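# Stack the 96-well plate from nest N1 onto N2

## Task

Pick up the 96-well plate sitting in plate nest N1 and set it on top of the plate already in plate nest N2. It must be fully seated on that plate, with its well A1 directly above the lower plate's well A1. The lower plate has to stay lying flat in N2. Finish by opening the gripper and moving the arm away from the stack.

## Robot and tools

Setup: two robot arms, left_arm and right_arm, in a physics simulator. Viewed from behind the arms, N1 is the right-hand nest and N2 the left-hand one. Each plate has one clipped corner, and well A1 sits at that corner. A short drop of a few millimetres while placing the plate is tolerated, but any long fall fails the task. Never push or knock anything off the table. Do not let the arms collide or press on each other. Loose objects may occasionally get a brief external shove.

Frame: one world frame shared by both arms. The origin is on the table surface midway between the arms. +x points out over the table, +z points up, and left_arm is on the +y side. The words left and right are arm names only and do not mean sides of an image. The arm bases may be tilted. Mounting plates and the metal frame behind the arms are fixed obstacles. The reported hand position can be slightly wrong, more so at long reach.

Row format, used by both execute_actions and move: one flat list of 14 numbers, each in [-1, 1], even if only one arm moves. The first 7 are left_arm and the next 7 are right_arm. Within each arm the order is shoulder, elbow, wrist roll, wrist pitch, waist, wrist yaw, then gripper opening. The six joint numbers are scaled offsets, where 1.0 equals 1.258 rad (shoulder), 1.238 (elbow), 2.022 (wrist roll), 2.073 (wrist pitch), 1.202 (waist) and 2.022 (wrist yaw). The opening is absolute, not an offset: +1 is fully open and -1 is closed.

Joint ranges in rad: waist -2.618 to 3.054, shoulder 0.000 to 3.142, elbow 0.000 to 3.142, wrist pitch -1.571 to 1.571, wrist yaw -1.571 to 1.571, wrist roll -2.094 to 2.094. The true limits can differ by up to 0.036 rad. If an action would push a joint more than 0.036 rad beyond its range, that action is rejected for both arms. If the first action of a call fails this check, or any action is malformed, the entire call is rejected. A joint asked to go past its real end stops at that end, and the result may then say "joint sent to its limit".

execute_actions(actions): a list of up to 15 actions, run in order. Each action is a table of up to 15 rows, one row per control step of 1/30 s, so one action lasts 0.5 s. If a table has fewer rows, its last row repeats until the step count is reached. Joint offsets are measured from the angles at the start of that action, not from the previous row. For a call's first action, that means the last angles a result reported. An empty list just returns the current state and images.

move(target, speed, blocking): target is one 14-number row. Its offsets are measured from the Joint positions in the most recent result that showed them. All joints travel in sync, so the hand follows a curved path. speed is in rad/s for the joint with the longest travel: 0.01 to 2, default 0.5. A path lasts 0.5 to 10 s; it is cut off at 10 s. The move does not avoid obstacles or the other arm. Higher speed or a target set deeper past a contact makes impacts harder. With blocking=false the call returns after 0.5 s. While that move runs, other moves and execute_actions are refused until you call wait or stop. The result adds a move: line showing the outcome (done, off_target, moving, held, fault), limits=held or limits=none, and each arm's joint farthest from its target.

wait(seconds): 0 to 10 s. Each arm keeps its last command, and the call returns early if a running move finishes. stop(): brings a running move to rest, which needs braking room; the fingers keep going. zoom_image(camera, region): enlarges [x0, y0, x1, y1] pixels of one camera's latest image, at most 504 by 504. Cameras are cam_head_left and cam_head_right (672x504) and cam_left_wrist and cam_right_wrist (616x616 fisheye). finished_scene(scene): give the current scene number once the plate is placed and released. This cannot be undone, and the result reports success. Answering without a tool call also ends the run.

Motion limits: each step, the command to a joint is kept within a set lead of its measured angle. The lead is 0.202 rad (waist), 0.258 (shoulder), 0.238 (elbow), 0.573 (wrist pitch) and 0.522 (wrist yaw, wrist roll). If the commanded targets would move the gripper more than 70 mm from where it is, they are pulled back. Large offsets can therefore need several actions. Send the remainder of an unfinished motion again, because waiting may not complete it. Arms sag under zero offsets. To hold a pose, command offsets back to the desired angles and push a little further if a joint falls short. The robot keeps its last command while you are composing a reply.

Results: each gripper's end_effector_position (m) and end_effector_quat_wxyz in the world frame. This point lies between the finger pads, about 1 cm behind the tips. The fingers point along the gripper's +z and close along its y. Joint positions and velocities are listed per arm in joint order, followed by the pad gap in m (0.094 fully open). Joint targets are the angles currently being driven toward. grip_measured is the opening on the command scale, with a fixed error of up to about 1 mm. Torques are listed too. Action calls add step readings, marking HELD steps. "joint command not followed" means the clearance check altered some joint targets.

Gripping: to hold the plate, command an opening about 0.03 below grip_measured; a smaller gap holds more lightly. Pad force tops out near 50 to 62 N. Holding a load heats the motors. MOTOR HOT appears at 75 °C, the arm stops at 90 °C, and at 100 °C that arm goes limp and drops whatever it holds. Avoid slams, slips, drops and hard pushes, and move smoothly.

Camera calibration (intrinsics and world-to-camera transforms) is supplied and may be slightly off; wrist camera poses follow the arm joints.

Each tool is called after "Call:" by a JSON object that holds its "fn" and its "kwargs".

## Session

Call:
{"fn": "execute_actions", "kwargs": {"actions": []}}

Scene clock: 0.00 s.
left_arm: end_effector_position=(+0.1264, +0.3600, +0.2458) grip_measured=+1.000 end_effector_quat_wxyz=(-0.155, -0.261, +0.953, +0.010) | right_arm: end_effector_position=(+0.1043, +0.0286, +0.2691) grip_measured=+1.000 end_effector_quat_wxyz=(-0.074, +0.996, -0.008, +0.048)
Joint names: [shoulder, elbow, wrist roll, wrist pitch, waist, wrist yaw]
Joint positions: left_arm=[ 0.882  0.536 -0.166 -1.185  0.44   0.03   0.094] | right_arm=[ 1.453  0.889 -1.839 -0.769  1.199  0.412  0.094]
Joint velocities: left_arm=[-0.002  0.007  0.022  0.022  0.002 -0.051  0.   ] | right_arm=[ 0.007 -0.002  0.007 -0.051 -0.032  0.022  0.   ]
Joint torques (N m, as the arm reports them, + toward a larger angle): no reading
Joint targets: left_arm=[0.876 0.545 -0.167 -1.185 0.440 0.028] | right_arm=[1.445 0.898 -1.839 -0.775 1.205 0.406]

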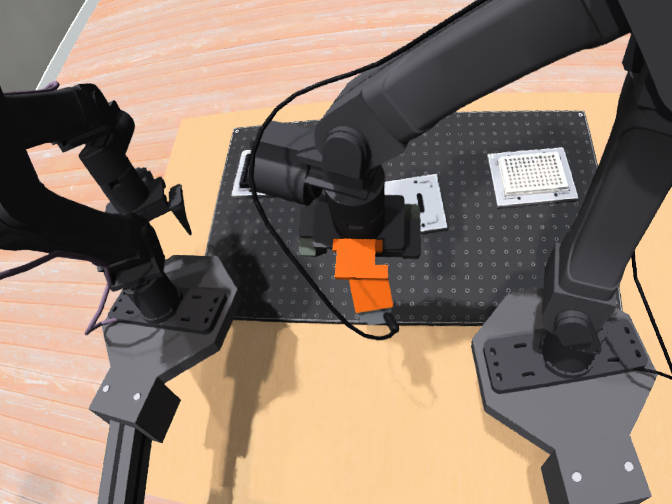

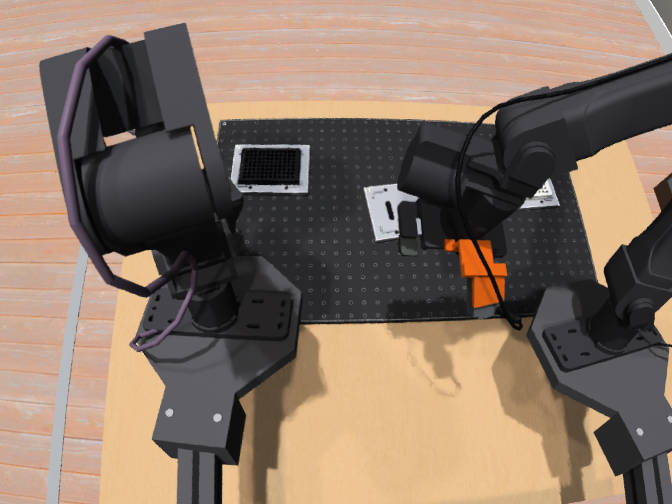

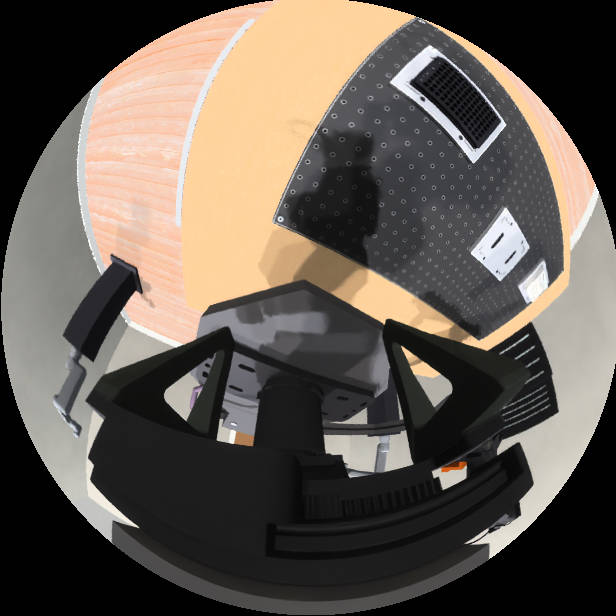

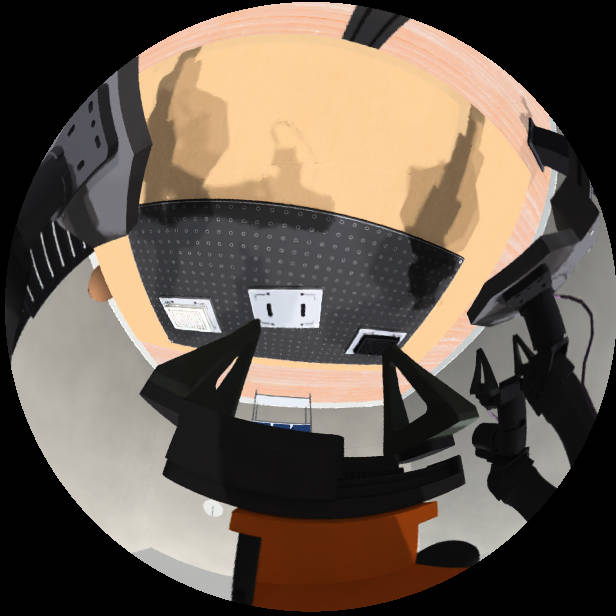

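Call:
{"fn": "zoom_image", "kwargs": {"camera": "cam_head_left", "region": [470, 130, 600, 220]}}

Call:
{"fn": "zoom_image", "kwargs": {"camera": "cam_head_right", "region": [210, 120, 330, 210]}}

Call:
{"fn": "zoom_image", "kwargs": {"camera": "cam_right_wrist", "region": [140, 260, 420, 380]}}

Region (470, 130, 600, 220) of cam_head_left's 672x504 image, scaled by 3.877, with more detail than that image has; it fills the top 349 rows of this view, and the rest is white.

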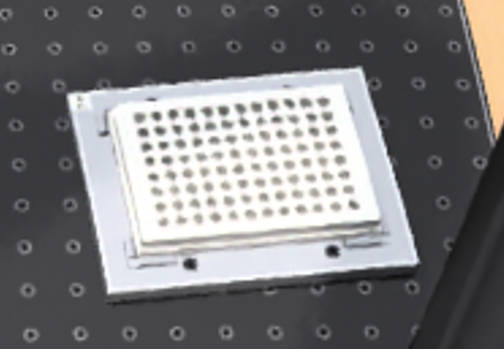

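Region (210, 120, 330, 210) of cam_head_right's 672x504 image, scaled by 4.200, with more detail than that image has; it fills the top 378 rows of this view, and the rest is white.

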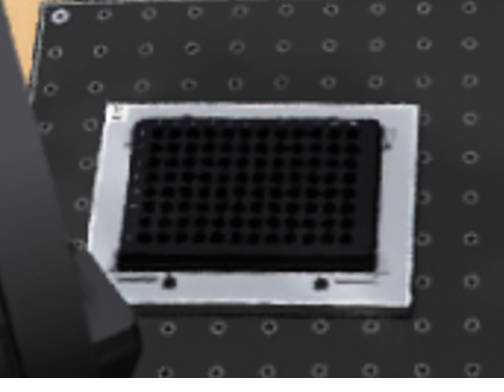

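Region (140, 260, 420, 380) of cam_right_wrist's 616x616 image, scaled by 1.800, with more detail than that image has; it fills the top 216 rows of this view, and the rest is white.

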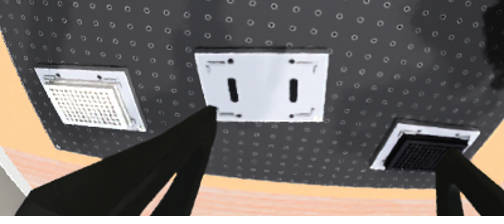

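Call:
{"fn": "move", "kwargs": {"target": [0,0,0,0,-0.366,0,1, 0,0,0,0,-0.832,0,1], "speed": 0.8}}

Scene clock: 121.70 s.
left_arm: end_effector_position=(+0.1318, +0.3122, +0.2462) grip_measured=+1.000 end_effector_quat_wxyz=(-0.159, -0.053, +0.985, -0.032) | right_arm: end_effector_position=(+0.2557, -0.1982, +0.2084) grip_measured=+1.000 end_effector_quat_wxyz=(+0.125, +0.884, -0.446, +0.069)
Joint names: [shoulder, elbow, wrist roll, wrist pitch, waist, wrist yaw]
Joint positions: left_arm=[ 0.882  0.536 -0.166 -1.185  0.01   0.029  0.094] | right_arm=[ 1.453  0.889 -1.839 -0.769  0.202  0.415  0.094]
Joint velocities: left_arm=[-0.012 -0.017  0.051 -0.066  0.002 -0.007  0.   ] | right_arm=[ 0.007 -0.017  0.037 -0.037 -0.022  0.037  0.   ]
Joint torques (N m, as the arm reports them, + toward a larger angle): left_arm=[-1.74  3.83  0.   -0.41 -0.76  0.06] | right_arm=[-7.08  4.81  0.01 -0.07  0.4   0.09]
Joint targets: left_arm=[0.882 0.536 -0.166 -1.185 -0.000 0.030] | right_arm=[1.453 0.889 -1.839 -0.769 0.199 0.412]
move: done; limits=none; left_arm: farthest joint: the waist, 0.010 radians from its target (0.440 radians at the start); right_arm: farthest joint: the waist, 0.003 radians from its target (1.000 radians at the start)
camera_calibration (this result's frames):
cam_left_wrist: T_world_to_cam=[[0.0577504, -0.996492, 0.0605705, 0.284254], [-0.676806, 0.00552202, 0.736141, -0.0717834], [-0.733893, -0.0835069, -0.674112, 0.387552], [0, 0, 0, 1]] pos_world=[0.219423, 0.316016, 0.296879]
cam_right_wrist: T_world_to_cam=[[0.684126, 0.6735, -0.279945, 0.0321313], [0.619876, -0.334635, 0.70977, -0.34877], [0.384351, -0.659103, -0.646419, 0.0249022], [0, 0, 0, 1]] pos_world=[0.184641, -0.121938, 0.272639]

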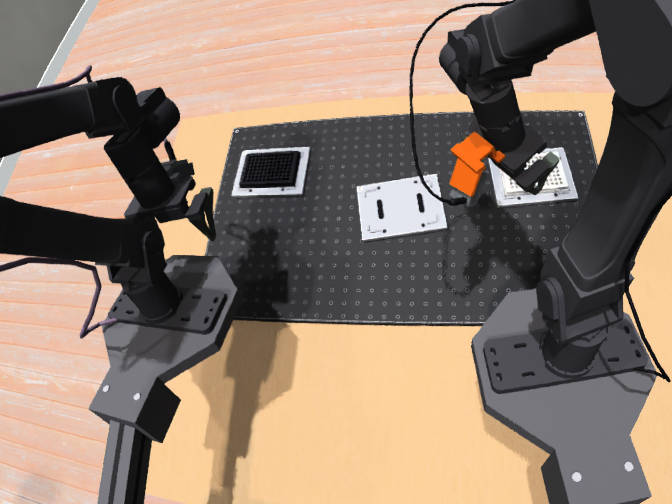

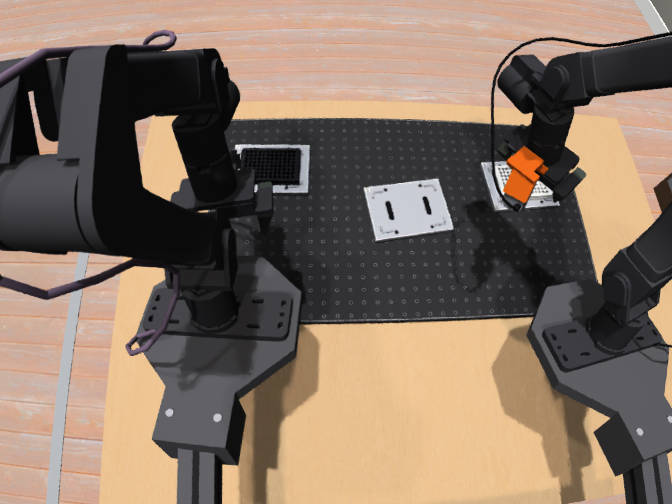

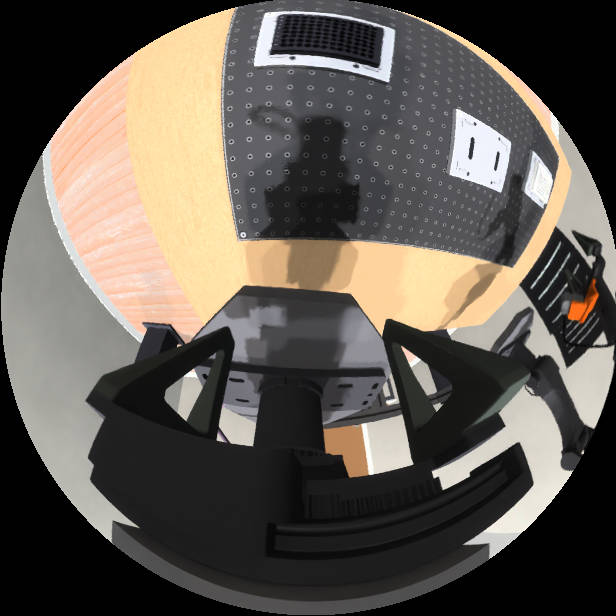

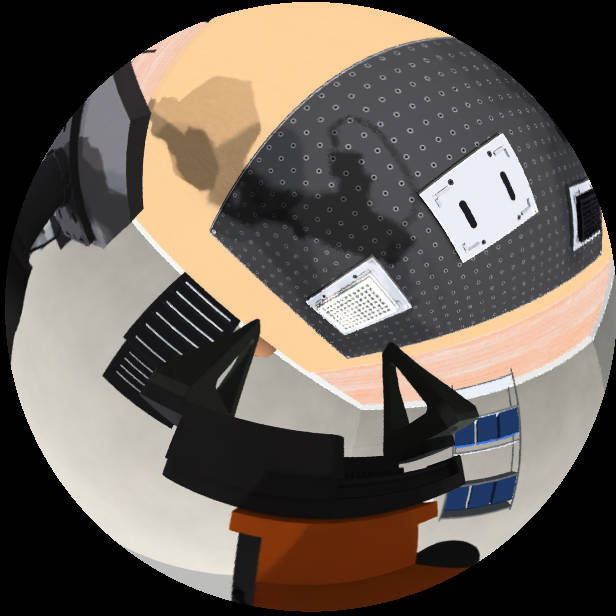

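Call:
{"fn": "zoom_image", "kwargs": {"camera": "cam_head_left", "region": [60, 80, 330, 340]}}

Call:
{"fn": "zoom_image", "kwargs": {"camera": "cam_head_left", "region": [340, 160, 460, 250]}}

Call:
{"fn": "zoom_image", "kwargs": {"camera": "cam_head_left", "region": [220, 135, 320, 210]}}

Region (60, 80, 330, 340) of cam_head_left's 672x504 image, scaled by 1.867, with more detail than that image has; it fills the top 485 rows of this view, and the rest is white.

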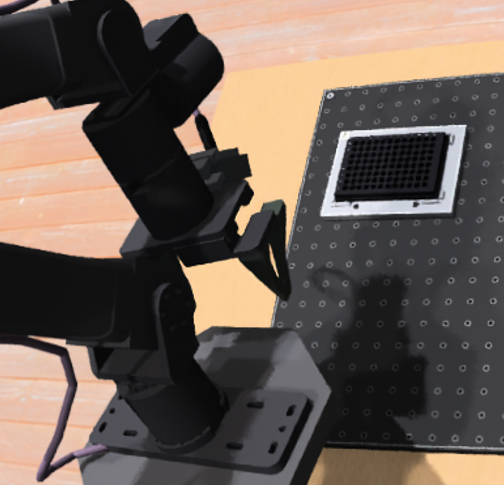

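Region (340, 160, 460, 250) of cam_head_left's 672x504 image, scaled by 4.200, with more detail than that image has; it fills the top 378 rows of this view, and the rest is white.

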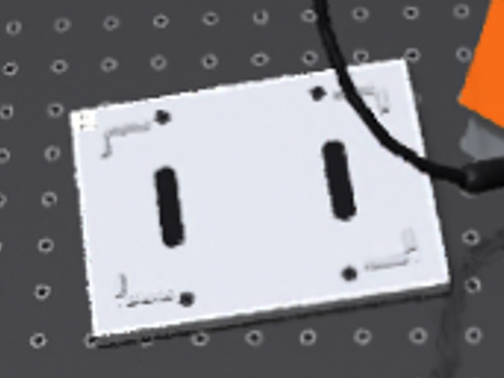

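Region (220, 135, 320, 210) of cam_head_left's 672x504 image, scaled by 5.040, with more detail than that image has; it fills the top 378 rows of this view, and the rest is white.

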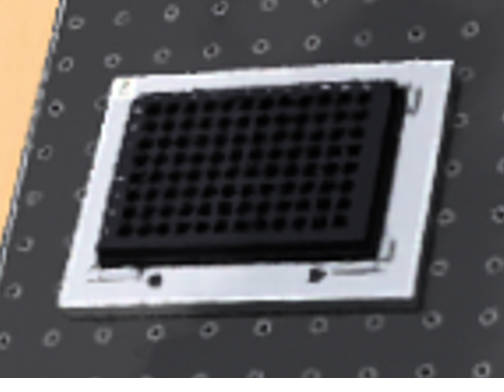

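Call:
{"fn": "zoom_image", "kwargs": {"camera": "cam_right_wrist", "region": [295, 245, 425, 345]}}

Call:
{"fn": "zoom_image", "kwargs": {"camera": "cam_left_wrist", "region": [245, 5, 405, 95]}}

Region (295, 245, 425, 345) of cam_right_wrist's 616x616 image, scaled by 3.877, with more detail than that image has; it fills the top 388 rows of this view, and the rest is white.

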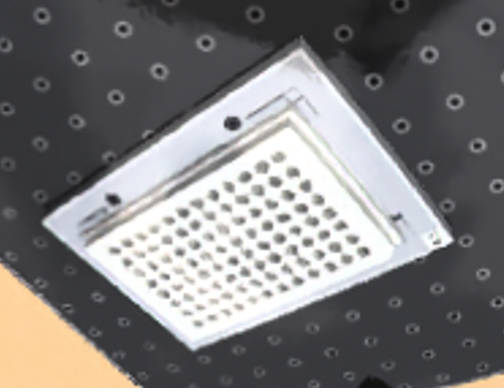

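Region (245, 5, 405, 95) of cam_left_wrist's 616x616 image, scaled by 3.150, with more detail than that image has; it fills the top 284 rows of this view, and the rest is white.

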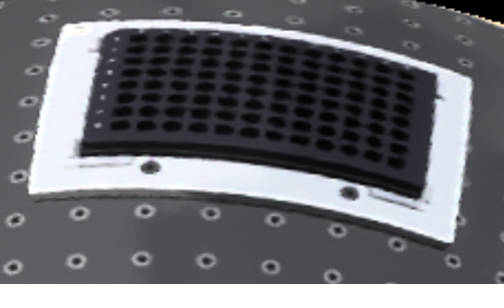

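Call:
{"fn": "move", "kwargs": {"target": [0,0,0,0,0,0,1, 0.3422,0.290,0.0846,0.0927,-0.3359,-0.2028,1], "speed": 0.8}}

Scene clock: 243.10 s.
left_arm: end_effector_position=(+0.1318, +0.3122, +0.2462) grip_measured=+1.000 end_effector_quat_wxyz=(-0.159, -0.053, +0.985, -0.032) | right_arm: end_effector_position=(+0.3513, -0.2517, +0.1234) grip_measured=+1.000 end_effector_quat_wxyz=(-0.020, -0.728, +0.685, +0.009)
Joint names: [shoulder, elbow, wrist roll, wrist pitch, waist, wrist yaw]
Joint positions: left_arm=[ 0.882  0.536 -0.166 -1.185  0.01   0.029  0.094] | right_arm=[ 1.887  1.218 -1.673 -0.583 -0.206  0.021  0.094]
Joint velocities: left_arm=[ 0.007 -0.002 -0.11   0.022 -0.012  0.022  0.   ] | right_arm=[-0.002 -0.017 -0.007 -0.037 -0.007 -0.037  0.   ]
Joint torques (N m, as the arm reports them, + toward a larger angle): left_arm=[-1.73  3.84  0.   -0.42 -0.09  0.06] | right_arm=[-11.36   6.76   0.04   0.07   0.34  -0.18]
Joint targets: left_arm=[0.882 0.536 -0.166 -1.185 0.010 0.029] | right_arm=[1.883 1.248 -1.668 -0.577 -0.202 0.005]
move: off_target (right_arm); limits=none; left_arm: farthest joint: the waist, 0.000 radians from its target (0.000 radians at the start); right_arm: farthest joint: the elbow, 0.030 radians from its target (0.359 radians at the start)
camera_calibration (this result's frames):
cam_left_wrist: T_world_to_cam=[[0.0577504, -0.996492, 0.0605705, 0.284254], [-0.676806, 0.00552202, 0.736141, -0.0717834], [-0.733893, -0.0835069, -0.674112, 0.387552], [0, 0, 0, 1]] pos_world=[0.219423, 0.316016, 0.296879]
cam_right_wrist: T_world_to_cam=[[0.963134, 0.236176, -0.12882, -0.247783], [0.266298, -0.768982, 0.581165, -0.334793], [0.0381972, -0.594044, -0.803525, 0.0553176], [0, 0, 0, 1]] pos_world=[0.325689, -0.166068, 0.2071]

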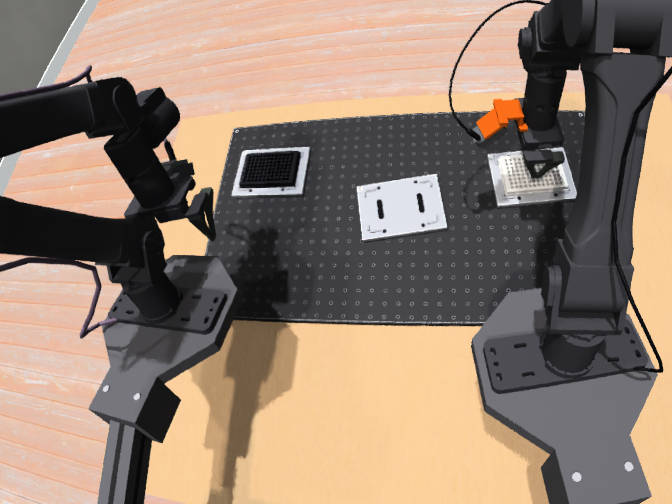

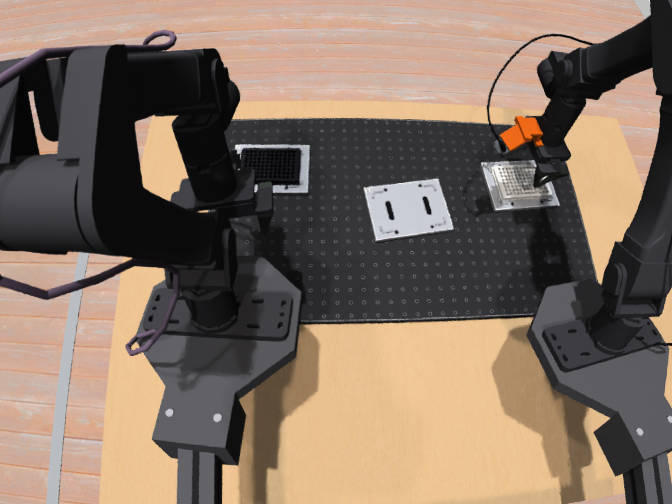

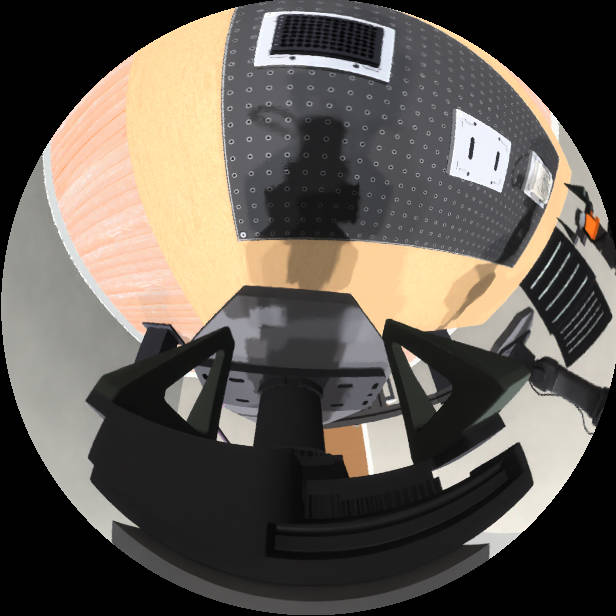

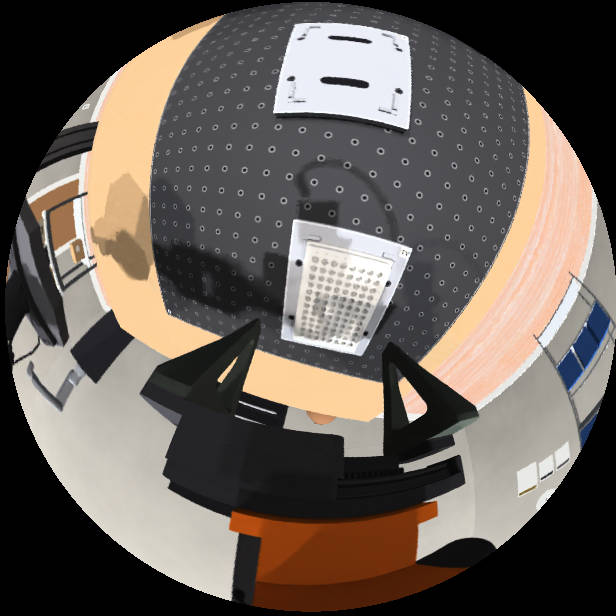

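Call:
{"fn": "zoom_image", "kwargs": {"camera": "cam_right_wrist", "region": [260, 205, 430, 375]}}

Region (260, 205, 430, 375) of cam_right_wrist's 616x616 image, scaled by 2.965, with more detail than that image has.

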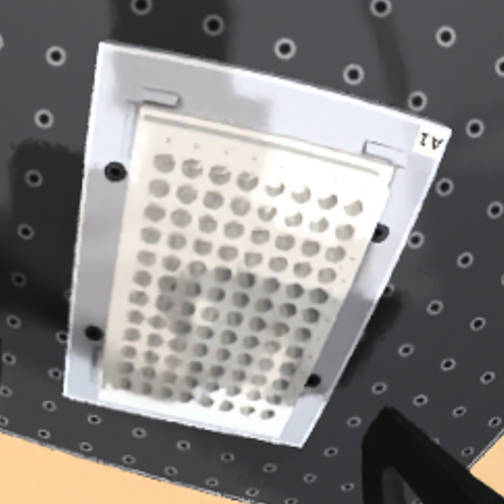

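Call:
{"fn": "zoom_image", "kwargs": {"camera": "cam_right_wrist", "region": [290, 225, 410, 285]}}

Call:
{"fn": "zoom_image", "kwargs": {"camera": "cam_right_wrist", "region": [275, 310, 385, 365]}}

Region (290, 225, 410, 285) of cam_right_wrist's 616x616 image, scaled by 4.200, with more detail than that image has.

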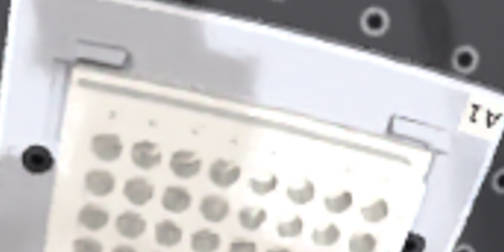

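Region (275, 310, 385, 365) of cam_right_wrist's 616x616 image, scaled by 4.582, with more detail than that image has.

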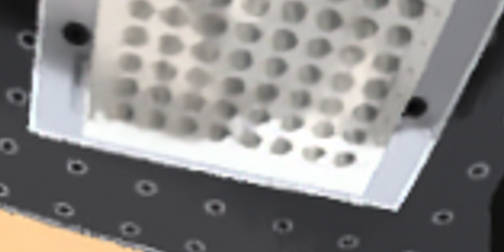

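Call:
{"fn": "move", "kwargs": {"target": [0,0,0,0,0,0,1, 0.0730,0.0212,-0.0418,0.0699,-0.0606,-0.026,1], "speed": 0.4}}

Scene clock: 307.80 s.
left_arm: end_effector_position=(+0.1318, +0.3122, +0.2462) grip_measured=+1.000 end_effector_quat_wxyz=(-0.159, -0.053, +0.985, -0.032) | right_arm: end_effector_position=(+0.3618, -0.2747, +0.0911) grip_measured=+1.000 end_effector_quat_wxyz=(-0.000, -0.733, +0.680, -0.003)
Joint names: [shoulder, elbow, wrist roll, wrist pitch, waist, wrist yaw]
Joint positions: left_arm=[ 0.882  0.536 -0.166 -1.185  0.01   0.029  0.094] | right_arm=[ 1.981  1.218 -1.752 -0.445 -0.273 -0.017  0.094]
Joint velocities: left_arm=[-0.017  0.017  0.022  0.051 -0.002  0.022  0.   ] | right_arm=[-0.012 -0.007  0.051 -0.081  0.032 -0.022  0.   ]
Joint torques (N m, as the arm reports them, + toward a larger angle): left_arm=[-1.73  3.83  0.   -0.41 -0.09  0.06] | right_arm=[-11.6    6.14  -0.08   0.12  -0.6   -0.2 ]
Joint targets: left_arm=[0.882 0.536 -0.166 -1.185 0.010 0.029] | right_arm=[1.979 1.244 -1.757 -0.438 -0.278 -0.032]
move: off_target (right_arm); limits=none; left_arm: farthest joint: the waist, 0.000 radians from its target (0.000 radians at the start); right_arm: farthest joint: the elbow, 0.027 radians from its target (0.027 radians at the start)
camera_calibration (this result's frames):
cam_left_wrist: T_world_to_cam=[[0.0577504, -0.996492, 0.0605705, 0.284254], [-0.676806, 0.00552202, 0.736141, -0.0717834], [-0.733893, -0.0835069, -0.674112, 0.387552], [0, 0, 0, 1]] pos_world=[0.219423, 0.316016, 0.296879]
cam_right_wrist: T_world_to_cam=[[0.964196, 0.251974, -0.0826752, -0.256799], [0.251772, -0.77187, 0.583804, -0.332278], [0.0832893, -0.583717, -0.807674, 0.0022177], [0, 0, 0, 1]] pos_world=[0.331078, -0.190474, 0.174546]

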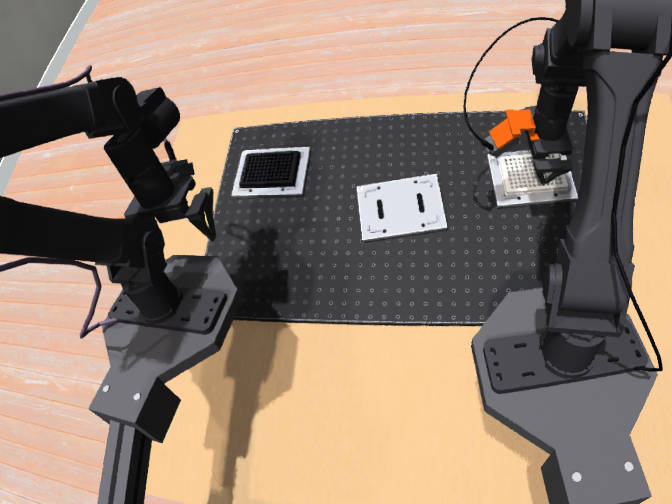

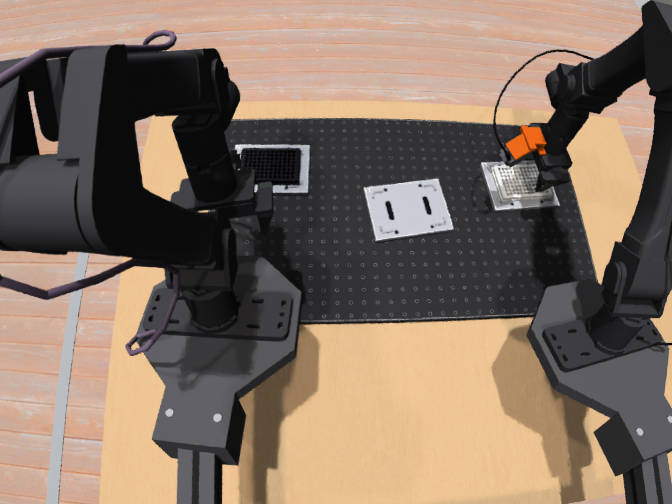

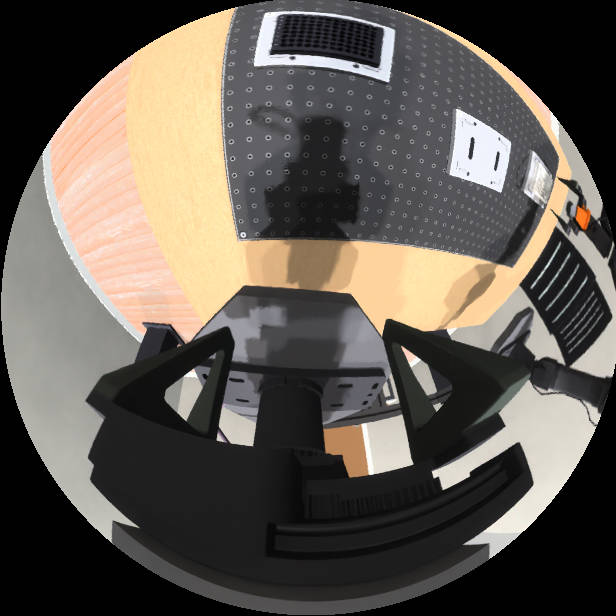

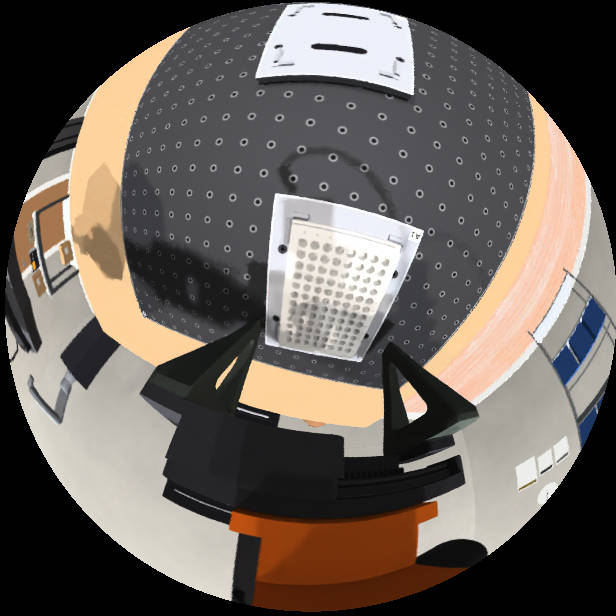

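Call:
{"fn": "zoom_image", "kwargs": {"camera": "cam_right_wrist", "region": [250, 185, 430, 365]}}

Region (250, 185, 430, 365) of cam_right_wrist's 616x616 image, scaled by 2.800, with more detail than that image has.

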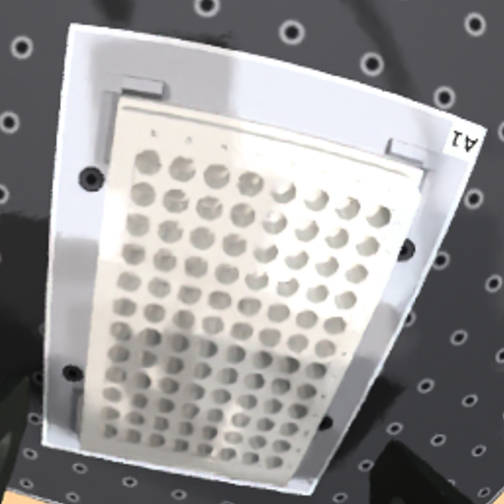

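Call:
{"fn": "zoom_image", "kwargs": {"camera": "cam_right_wrist", "region": [280, 205, 420, 275]}}

Call:
{"fn": "zoom_image", "kwargs": {"camera": "cam_right_wrist", "region": [255, 300, 395, 370]}}

Region (280, 205, 420, 275) of cam_right_wrist's 616x616 image, scaled by 3.600, with more detail than that image has.

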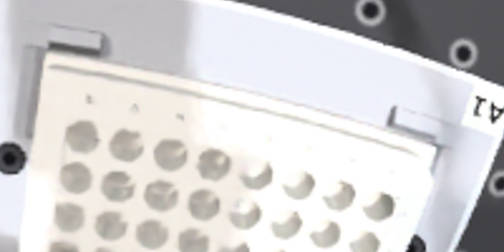

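Region (255, 300, 395, 370) of cam_right_wrist's 616x616 image, scaled by 3.600, with more detail than that image has.

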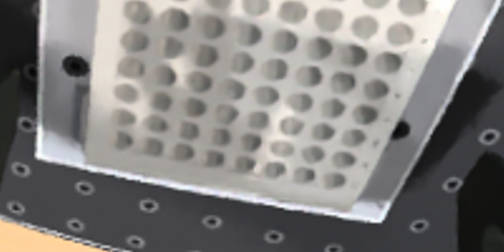

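Call:
{"fn": "move", "kwargs": {"target": [0,0,0,0,0,0,1, 0.0759,0.0291,-0.0049,0.0432,-0.0075,-0.0091,1], "speed": 0.15}}

Scene clock: 353.60 s.
left_arm: end_effector_position=(+0.1318, +0.3122, +0.2462) grip_measured=+1.000 end_effector_quat_wxyz=(-0.159, -0.053, +0.985, -0.032) | right_arm: end_effector_position=(+0.3565, -0.2742, +0.0583) grip_measured=+1.000 end_effector_quat_wxyz=(+0.003, +0.735, -0.678, -0.003)
Joint names: [shoulder, elbow, wrist roll, wrist pitch, waist, wrist yaw]
Joint positions: left_arm=[ 0.882  0.536 -0.166 -1.185  0.01   0.029  0.094] | right_arm=[ 2.077  1.218 -1.757 -0.362 -0.273 -0.02   0.094]
Joint velocities: left_arm=[-0.002  0.002  0.007 -0.022 -0.012  0.007  0.   ] | right_arm=[-0.002 -0.012 -0.007  0.022  0.002  0.007  0.   ]
Joint torques (N m, as the arm reports them, + toward a larger angle): left_arm=[-1.74  3.83  0.   -0.41 -0.1   0.06] | right_arm=[-11.56   6.44  -0.03   0.18  -0.96  -0.21]
Joint targets: left_arm=[0.882 0.536 -0.166 -1.185 0.010 0.029] | right_arm=[2.077 1.254 -1.762 -0.356 -0.282 -0.035]
move: off_target (right_arm); limits=none; left_arm: farthest joint: the waist, 0.000 radians from its target (0.000 radians at the start); right_arm: farthest joint: the elbow, 0.036 radians from its target (0.036 radians at the start)
camera_calibration (this result's frames):
cam_left_wrist: T_world_to_cam=[[0.0577504, -0.996492, 0.0605705, 0.284254], [-0.676806, 0.00552202, 0.736141, -0.0717834], [-0.733893, -0.0835069, -0.674112, 0.387552], [0, 0, 0, 1]] pos_world=[0.219423, 0.316016, 0.296879]
cam_right_wrist: T_world_to_cam=[[0.961997, 0.25654, -0.0935355, -0.25194], [0.262375, -0.773545, 0.576877, -0.315253], [0.0756382, -0.579495, -0.811458, -0.0194909], [0, 0, 0, 1]] pos_world=[0.326555, -0.190525, 0.142481]

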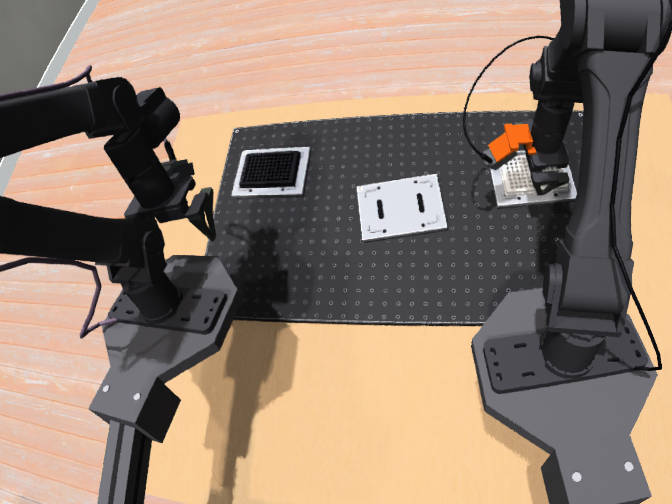

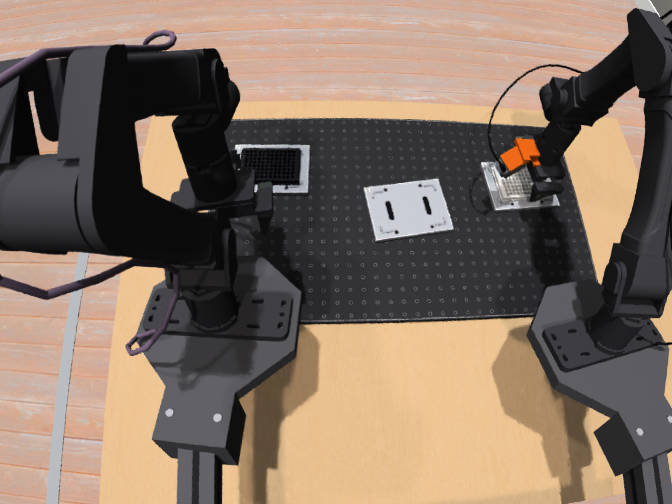

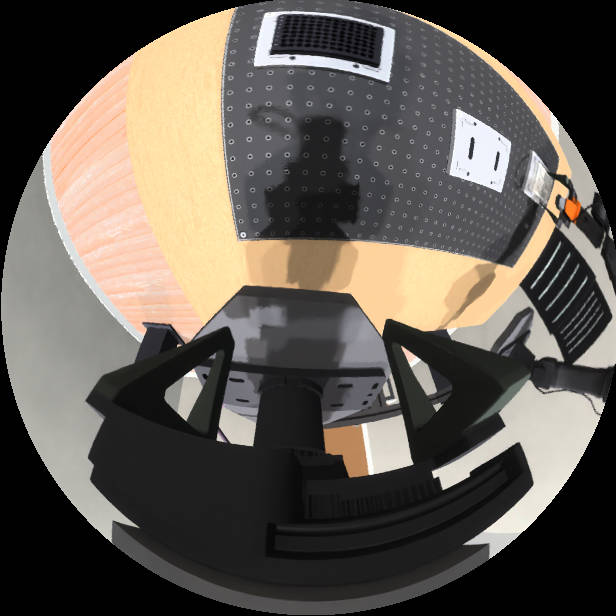

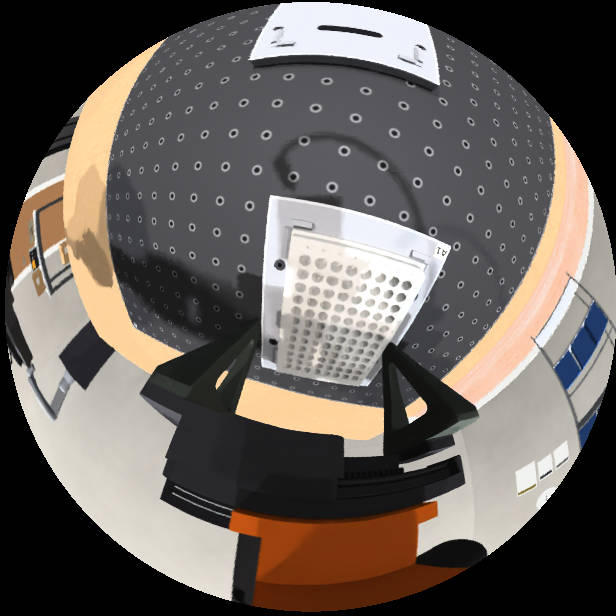

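Call:
{"fn": "zoom_image", "kwargs": {"camera": "cam_right_wrist", "region": [230, 290, 430, 400]}}

Region (230, 290, 430, 400) of cam_right_wrist's 616x616 image, scaled by 2.520, with more detail than that image has; it fills the top 277 rows of this view, and the rest is white.

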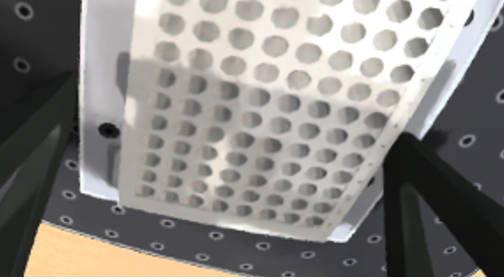

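Call:
{"fn": "execute_actions", "kwargs": {"actions": [[[0,0,0,0,0,0,1, 0,0.0329,-0.0025,0.0,-0.0083,-0.0074,1],[0,0,0,0,0,0,1, -0.0005,0.0367,-0.0025,-0.003,-0.0091,-0.0074,1],[0,0,0,0,0,0,1, -0.0008,0.0405,-0.0025,-0.006,-0.01,-0.0074,1],[0,0,0,0,0,0,1, -0.0011,0.0443,-0.0025,-0.009,-0.0108,-0.0074,1],[0,0,0,0,0,0,1, -0.0014,0.0481,-0.0025,-0.012,-0.0116,-0.0074,1],[0,0,0,0,0,0,1, -0.0017,0.0519,-0.0025,-0.015,-0.0125,-0.0074,1],[0,0,0,0,0,0,1, -0.002,0.0557,-0.0025,-0.0181,-0.0133,-0.0074,1]]]}}

Scene clock: 379.10 s.
left_arm: end_effector_position=(+0.1318, +0.3122, +0.2462) grip_measured=+1.000 end_effector_quat_wxyz=(-0.159, -0.053, +0.985, -0.032) | right_arm: end_effector_position=(+0.3730, -0.2795, +0.0648) grip_measured=+1.000 end_effector_quat_wxyz=(+0.006, -0.732, +0.681, -0.010)
Joint names: [shoulder, elbow, wrist roll, wrist pitch, waist, wrist yaw]
Joint positions: left_arm=[ 0.882  0.536 -0.166 -1.185  0.01   0.029  0.094] | right_arm=[ 2.077  1.262 -1.757 -0.375 -0.282 -0.021  0.094]
Joint velocities: left_arm=[ 0.007  0.022 -0.066 -0.007 -0.007 -0.095  0.   ] | right_arm=[ 0.002  0.007 -0.051 -0.051 -0.042 -0.007  0.   ]
Joint torques (N m, as the arm reports them, + toward a larger angle): left_arm=[-1.74  3.83  0.   -0.41 -0.1   0.06] | right_arm=[-12.05   5.91  -0.03  -0.07  -0.6   -0.22]
Joint targets: left_arm=[0.882 0.536 -0.166 -1.185 0.010 0.029] | right_arm=[2.074 1.287 -1.762 -0.400 -0.290 -0.035]
Step readings (joint positions):
0: left_arm=[0.882 0.536 -0.166 -1.185 0.010 0.029] | right_arm=[2.077 1.218 -1.757 -0.362 -0.273 -0.020]
1: left_arm=[0.882 0.536 -0.166 -1.185 0.010 0.029] | right_arm=[2.077 1.219 -1.757 -0.362 -0.273 -0.020]
2: left_arm=[0.882 0.536 -0.166 -1.185 0.010 0.029] | right_arm=[2.077 1.222 -1.757 -0.362 -0.273 -0.020]
4: left_arm=[0.882 0.536 -0.166 -1.185 0.010 0.029] | right_arm=[2.077 1.232 -1.757 -0.363 -0.274 -0.020]
8: left_arm=[0.882 0.536 -0.166 -1.185 0.010 0.029] | right_arm=[2.077 1.255 -1.757 -0.367 -0.279 -0.021]
15: Joint positions above
camera_calibration (this result's frames):
cam_left_wrist: T_world_to_cam=[[0.0577504, -0.996492, 0.0605705, 0.284254], [-0.676806, 0.00552202, 0.736141, -0.0717834], [-0.733893, -0.0835069, -0.674112, 0.387552], [0, 0, 0, 1]] pos_world=[0.219423, 0.316016, 0.296879]
cam_right_wrist: T_world_to_cam=[[0.966193, 0.249536, -0.0648272, -0.271161], [0.238857, -0.771726, 0.589395, -0.319005], [0.0970466, -0.584954, -0.805239, -0.0284627], [0, 0, 0, 1]] pos_world=[0.340953, -0.195169, 0.147522]

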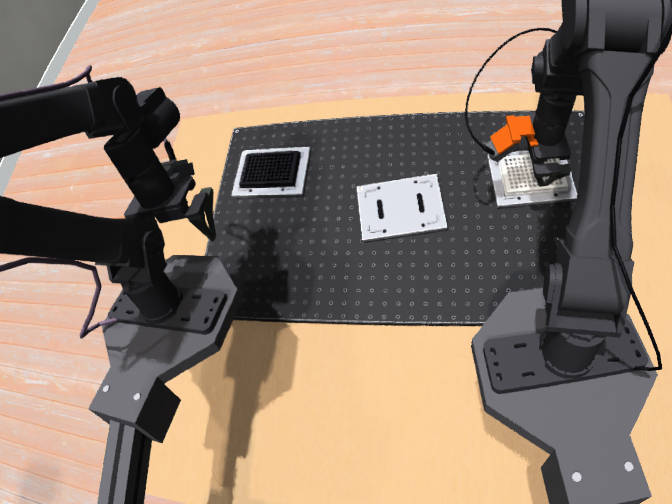

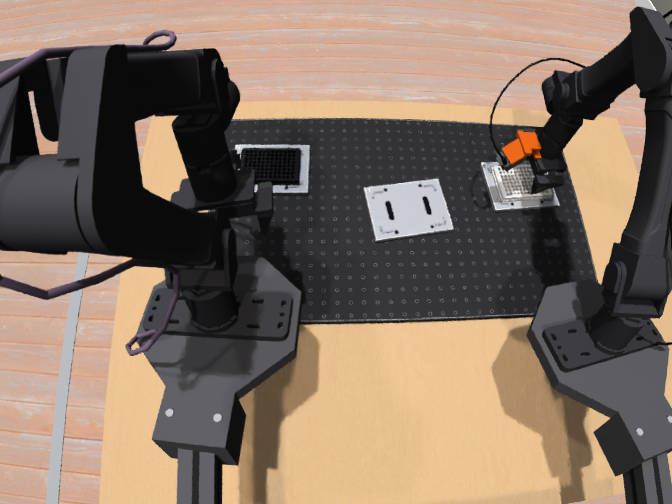

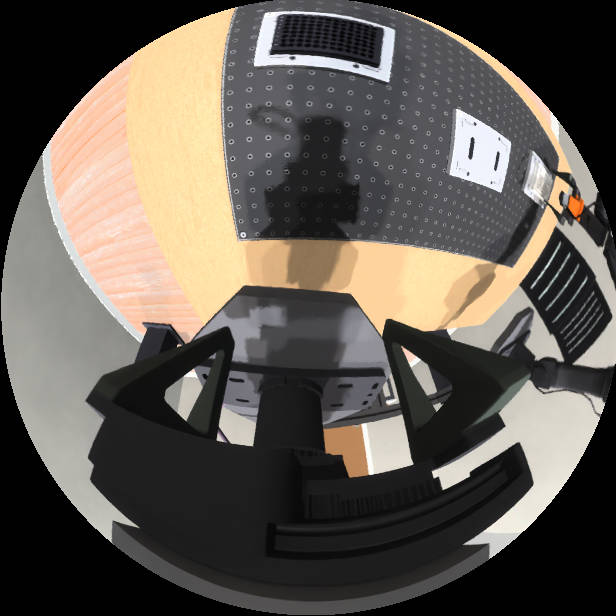

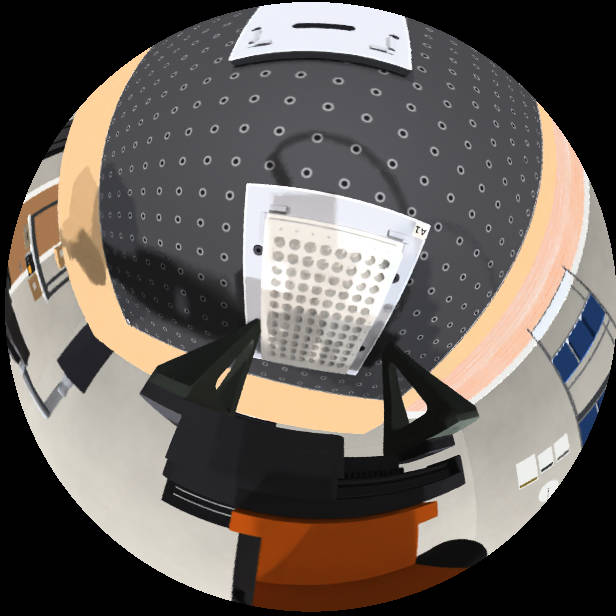

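Call:
{"fn": "zoom_image", "kwargs": {"camera": "cam_right_wrist", "region": [230, 280, 430, 390]}}

Region (230, 280, 430, 390) of cam_right_wrist's 616x616 image, scaled by 2.520, with more detail than that image has; it fills the top 277 rows of this view, and the rest is white.

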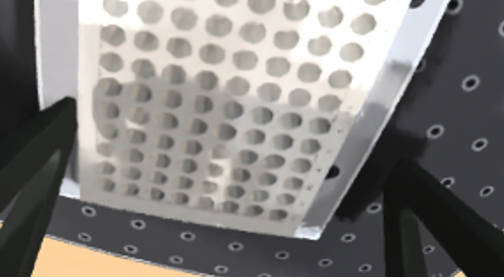

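Call:
{"fn": "execute_actions", "kwargs": {"actions": []}}

Scene clock: 397.97 s.
left_arm: end_effector_position=(+0.1318, +0.3122, +0.2462) grip_measured=+1.000 end_effector_quat_wxyz=(-0.159, -0.053, +0.985, -0.032) | right_arm: end_effector_position=(+0.3720, -0.2794, +0.0648) grip_measured=+1.000 end_effector_quat_wxyz=(+0.005, -0.732, +0.681, -0.009)
Joint names: [shoulder, elbow, wrist roll, wrist pitch, waist, wrist yaw]
Joint positions: left_arm=[ 0.882  0.536 -0.166 -1.185  0.01   0.029  0.094] | right_arm=[ 2.077  1.262 -1.757 -0.379 -0.282 -0.021  0.094]
Joint velocities: left_arm=[-0.037 -0.017 -0.022 -0.095  0.012  0.007  0.   ] | right_arm=[-0.017 -0.012  0.037  0.022 -0.007  0.007  0.   ]
Joint torques (N m, as the arm reports them, + toward a larger angle): left_arm=[-1.74  3.83  0.   -0.41 -0.09  0.06] | right_arm=[-12.05   5.88  -0.03  -0.06  -0.89  -0.2 ]
Joint targets: left_arm=[0.882 0.536 -0.166 -1.185 0.010 0.029] | right_arm=[2.074 1.287 -1.762 -0.400 -0.290 -0.035]
camera_calibration (this result's frames):
cam_left_wrist: T_world_to_cam=[[0.0577504, -0.996492, 0.0605705, 0.284254], [-0.676806, 0.00552202, 0.736141, -0.0717834], [-0.733893, -0.0835069, -0.674112, 0.387552], [0, 0, 0, 1]] pos_world=[0.219423, 0.316016, 0.296879]
cam_right_wrist: T_world_to_cam=[[0.96594, 0.249471, -0.068735, -0.269862], [0.241234, -0.77203, 0.588028, -0.319534], [0.0936307, -0.58458, -0.805915, -0.0268919], [0, 0, 0, 1]] pos_world=[0.34027, -0.195087, 0.147673]

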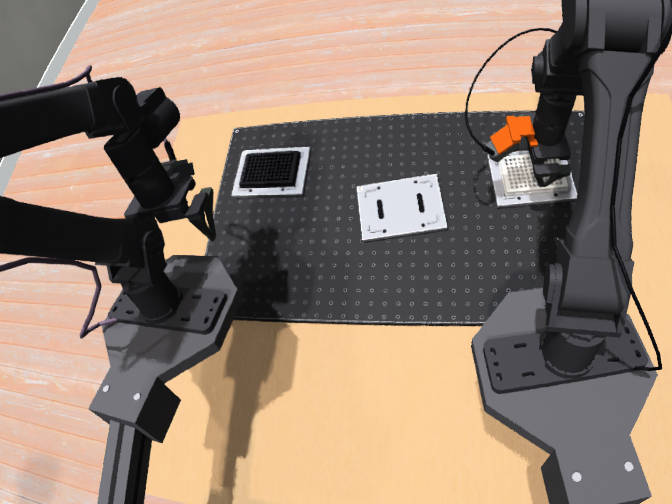

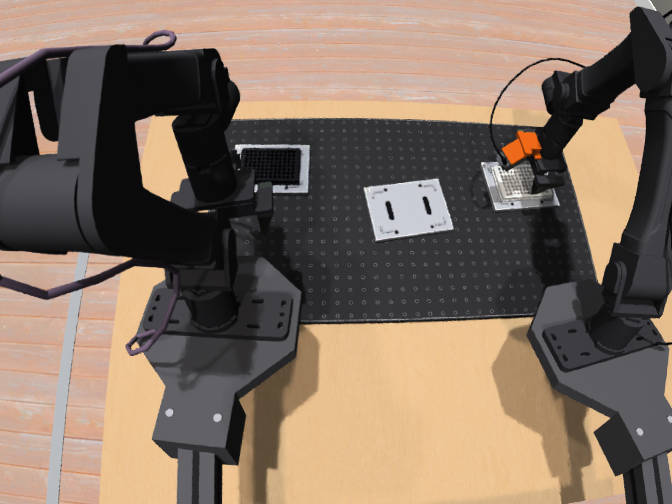

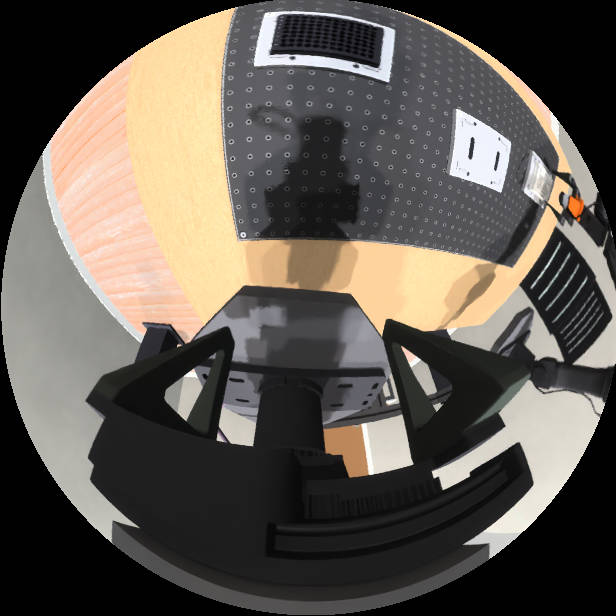

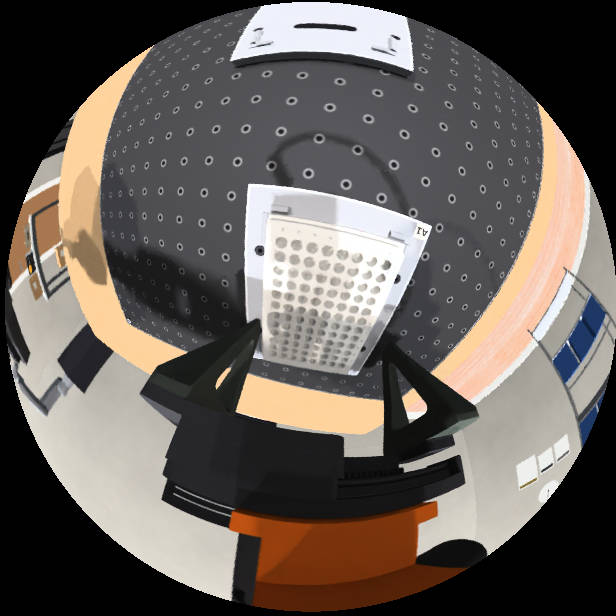

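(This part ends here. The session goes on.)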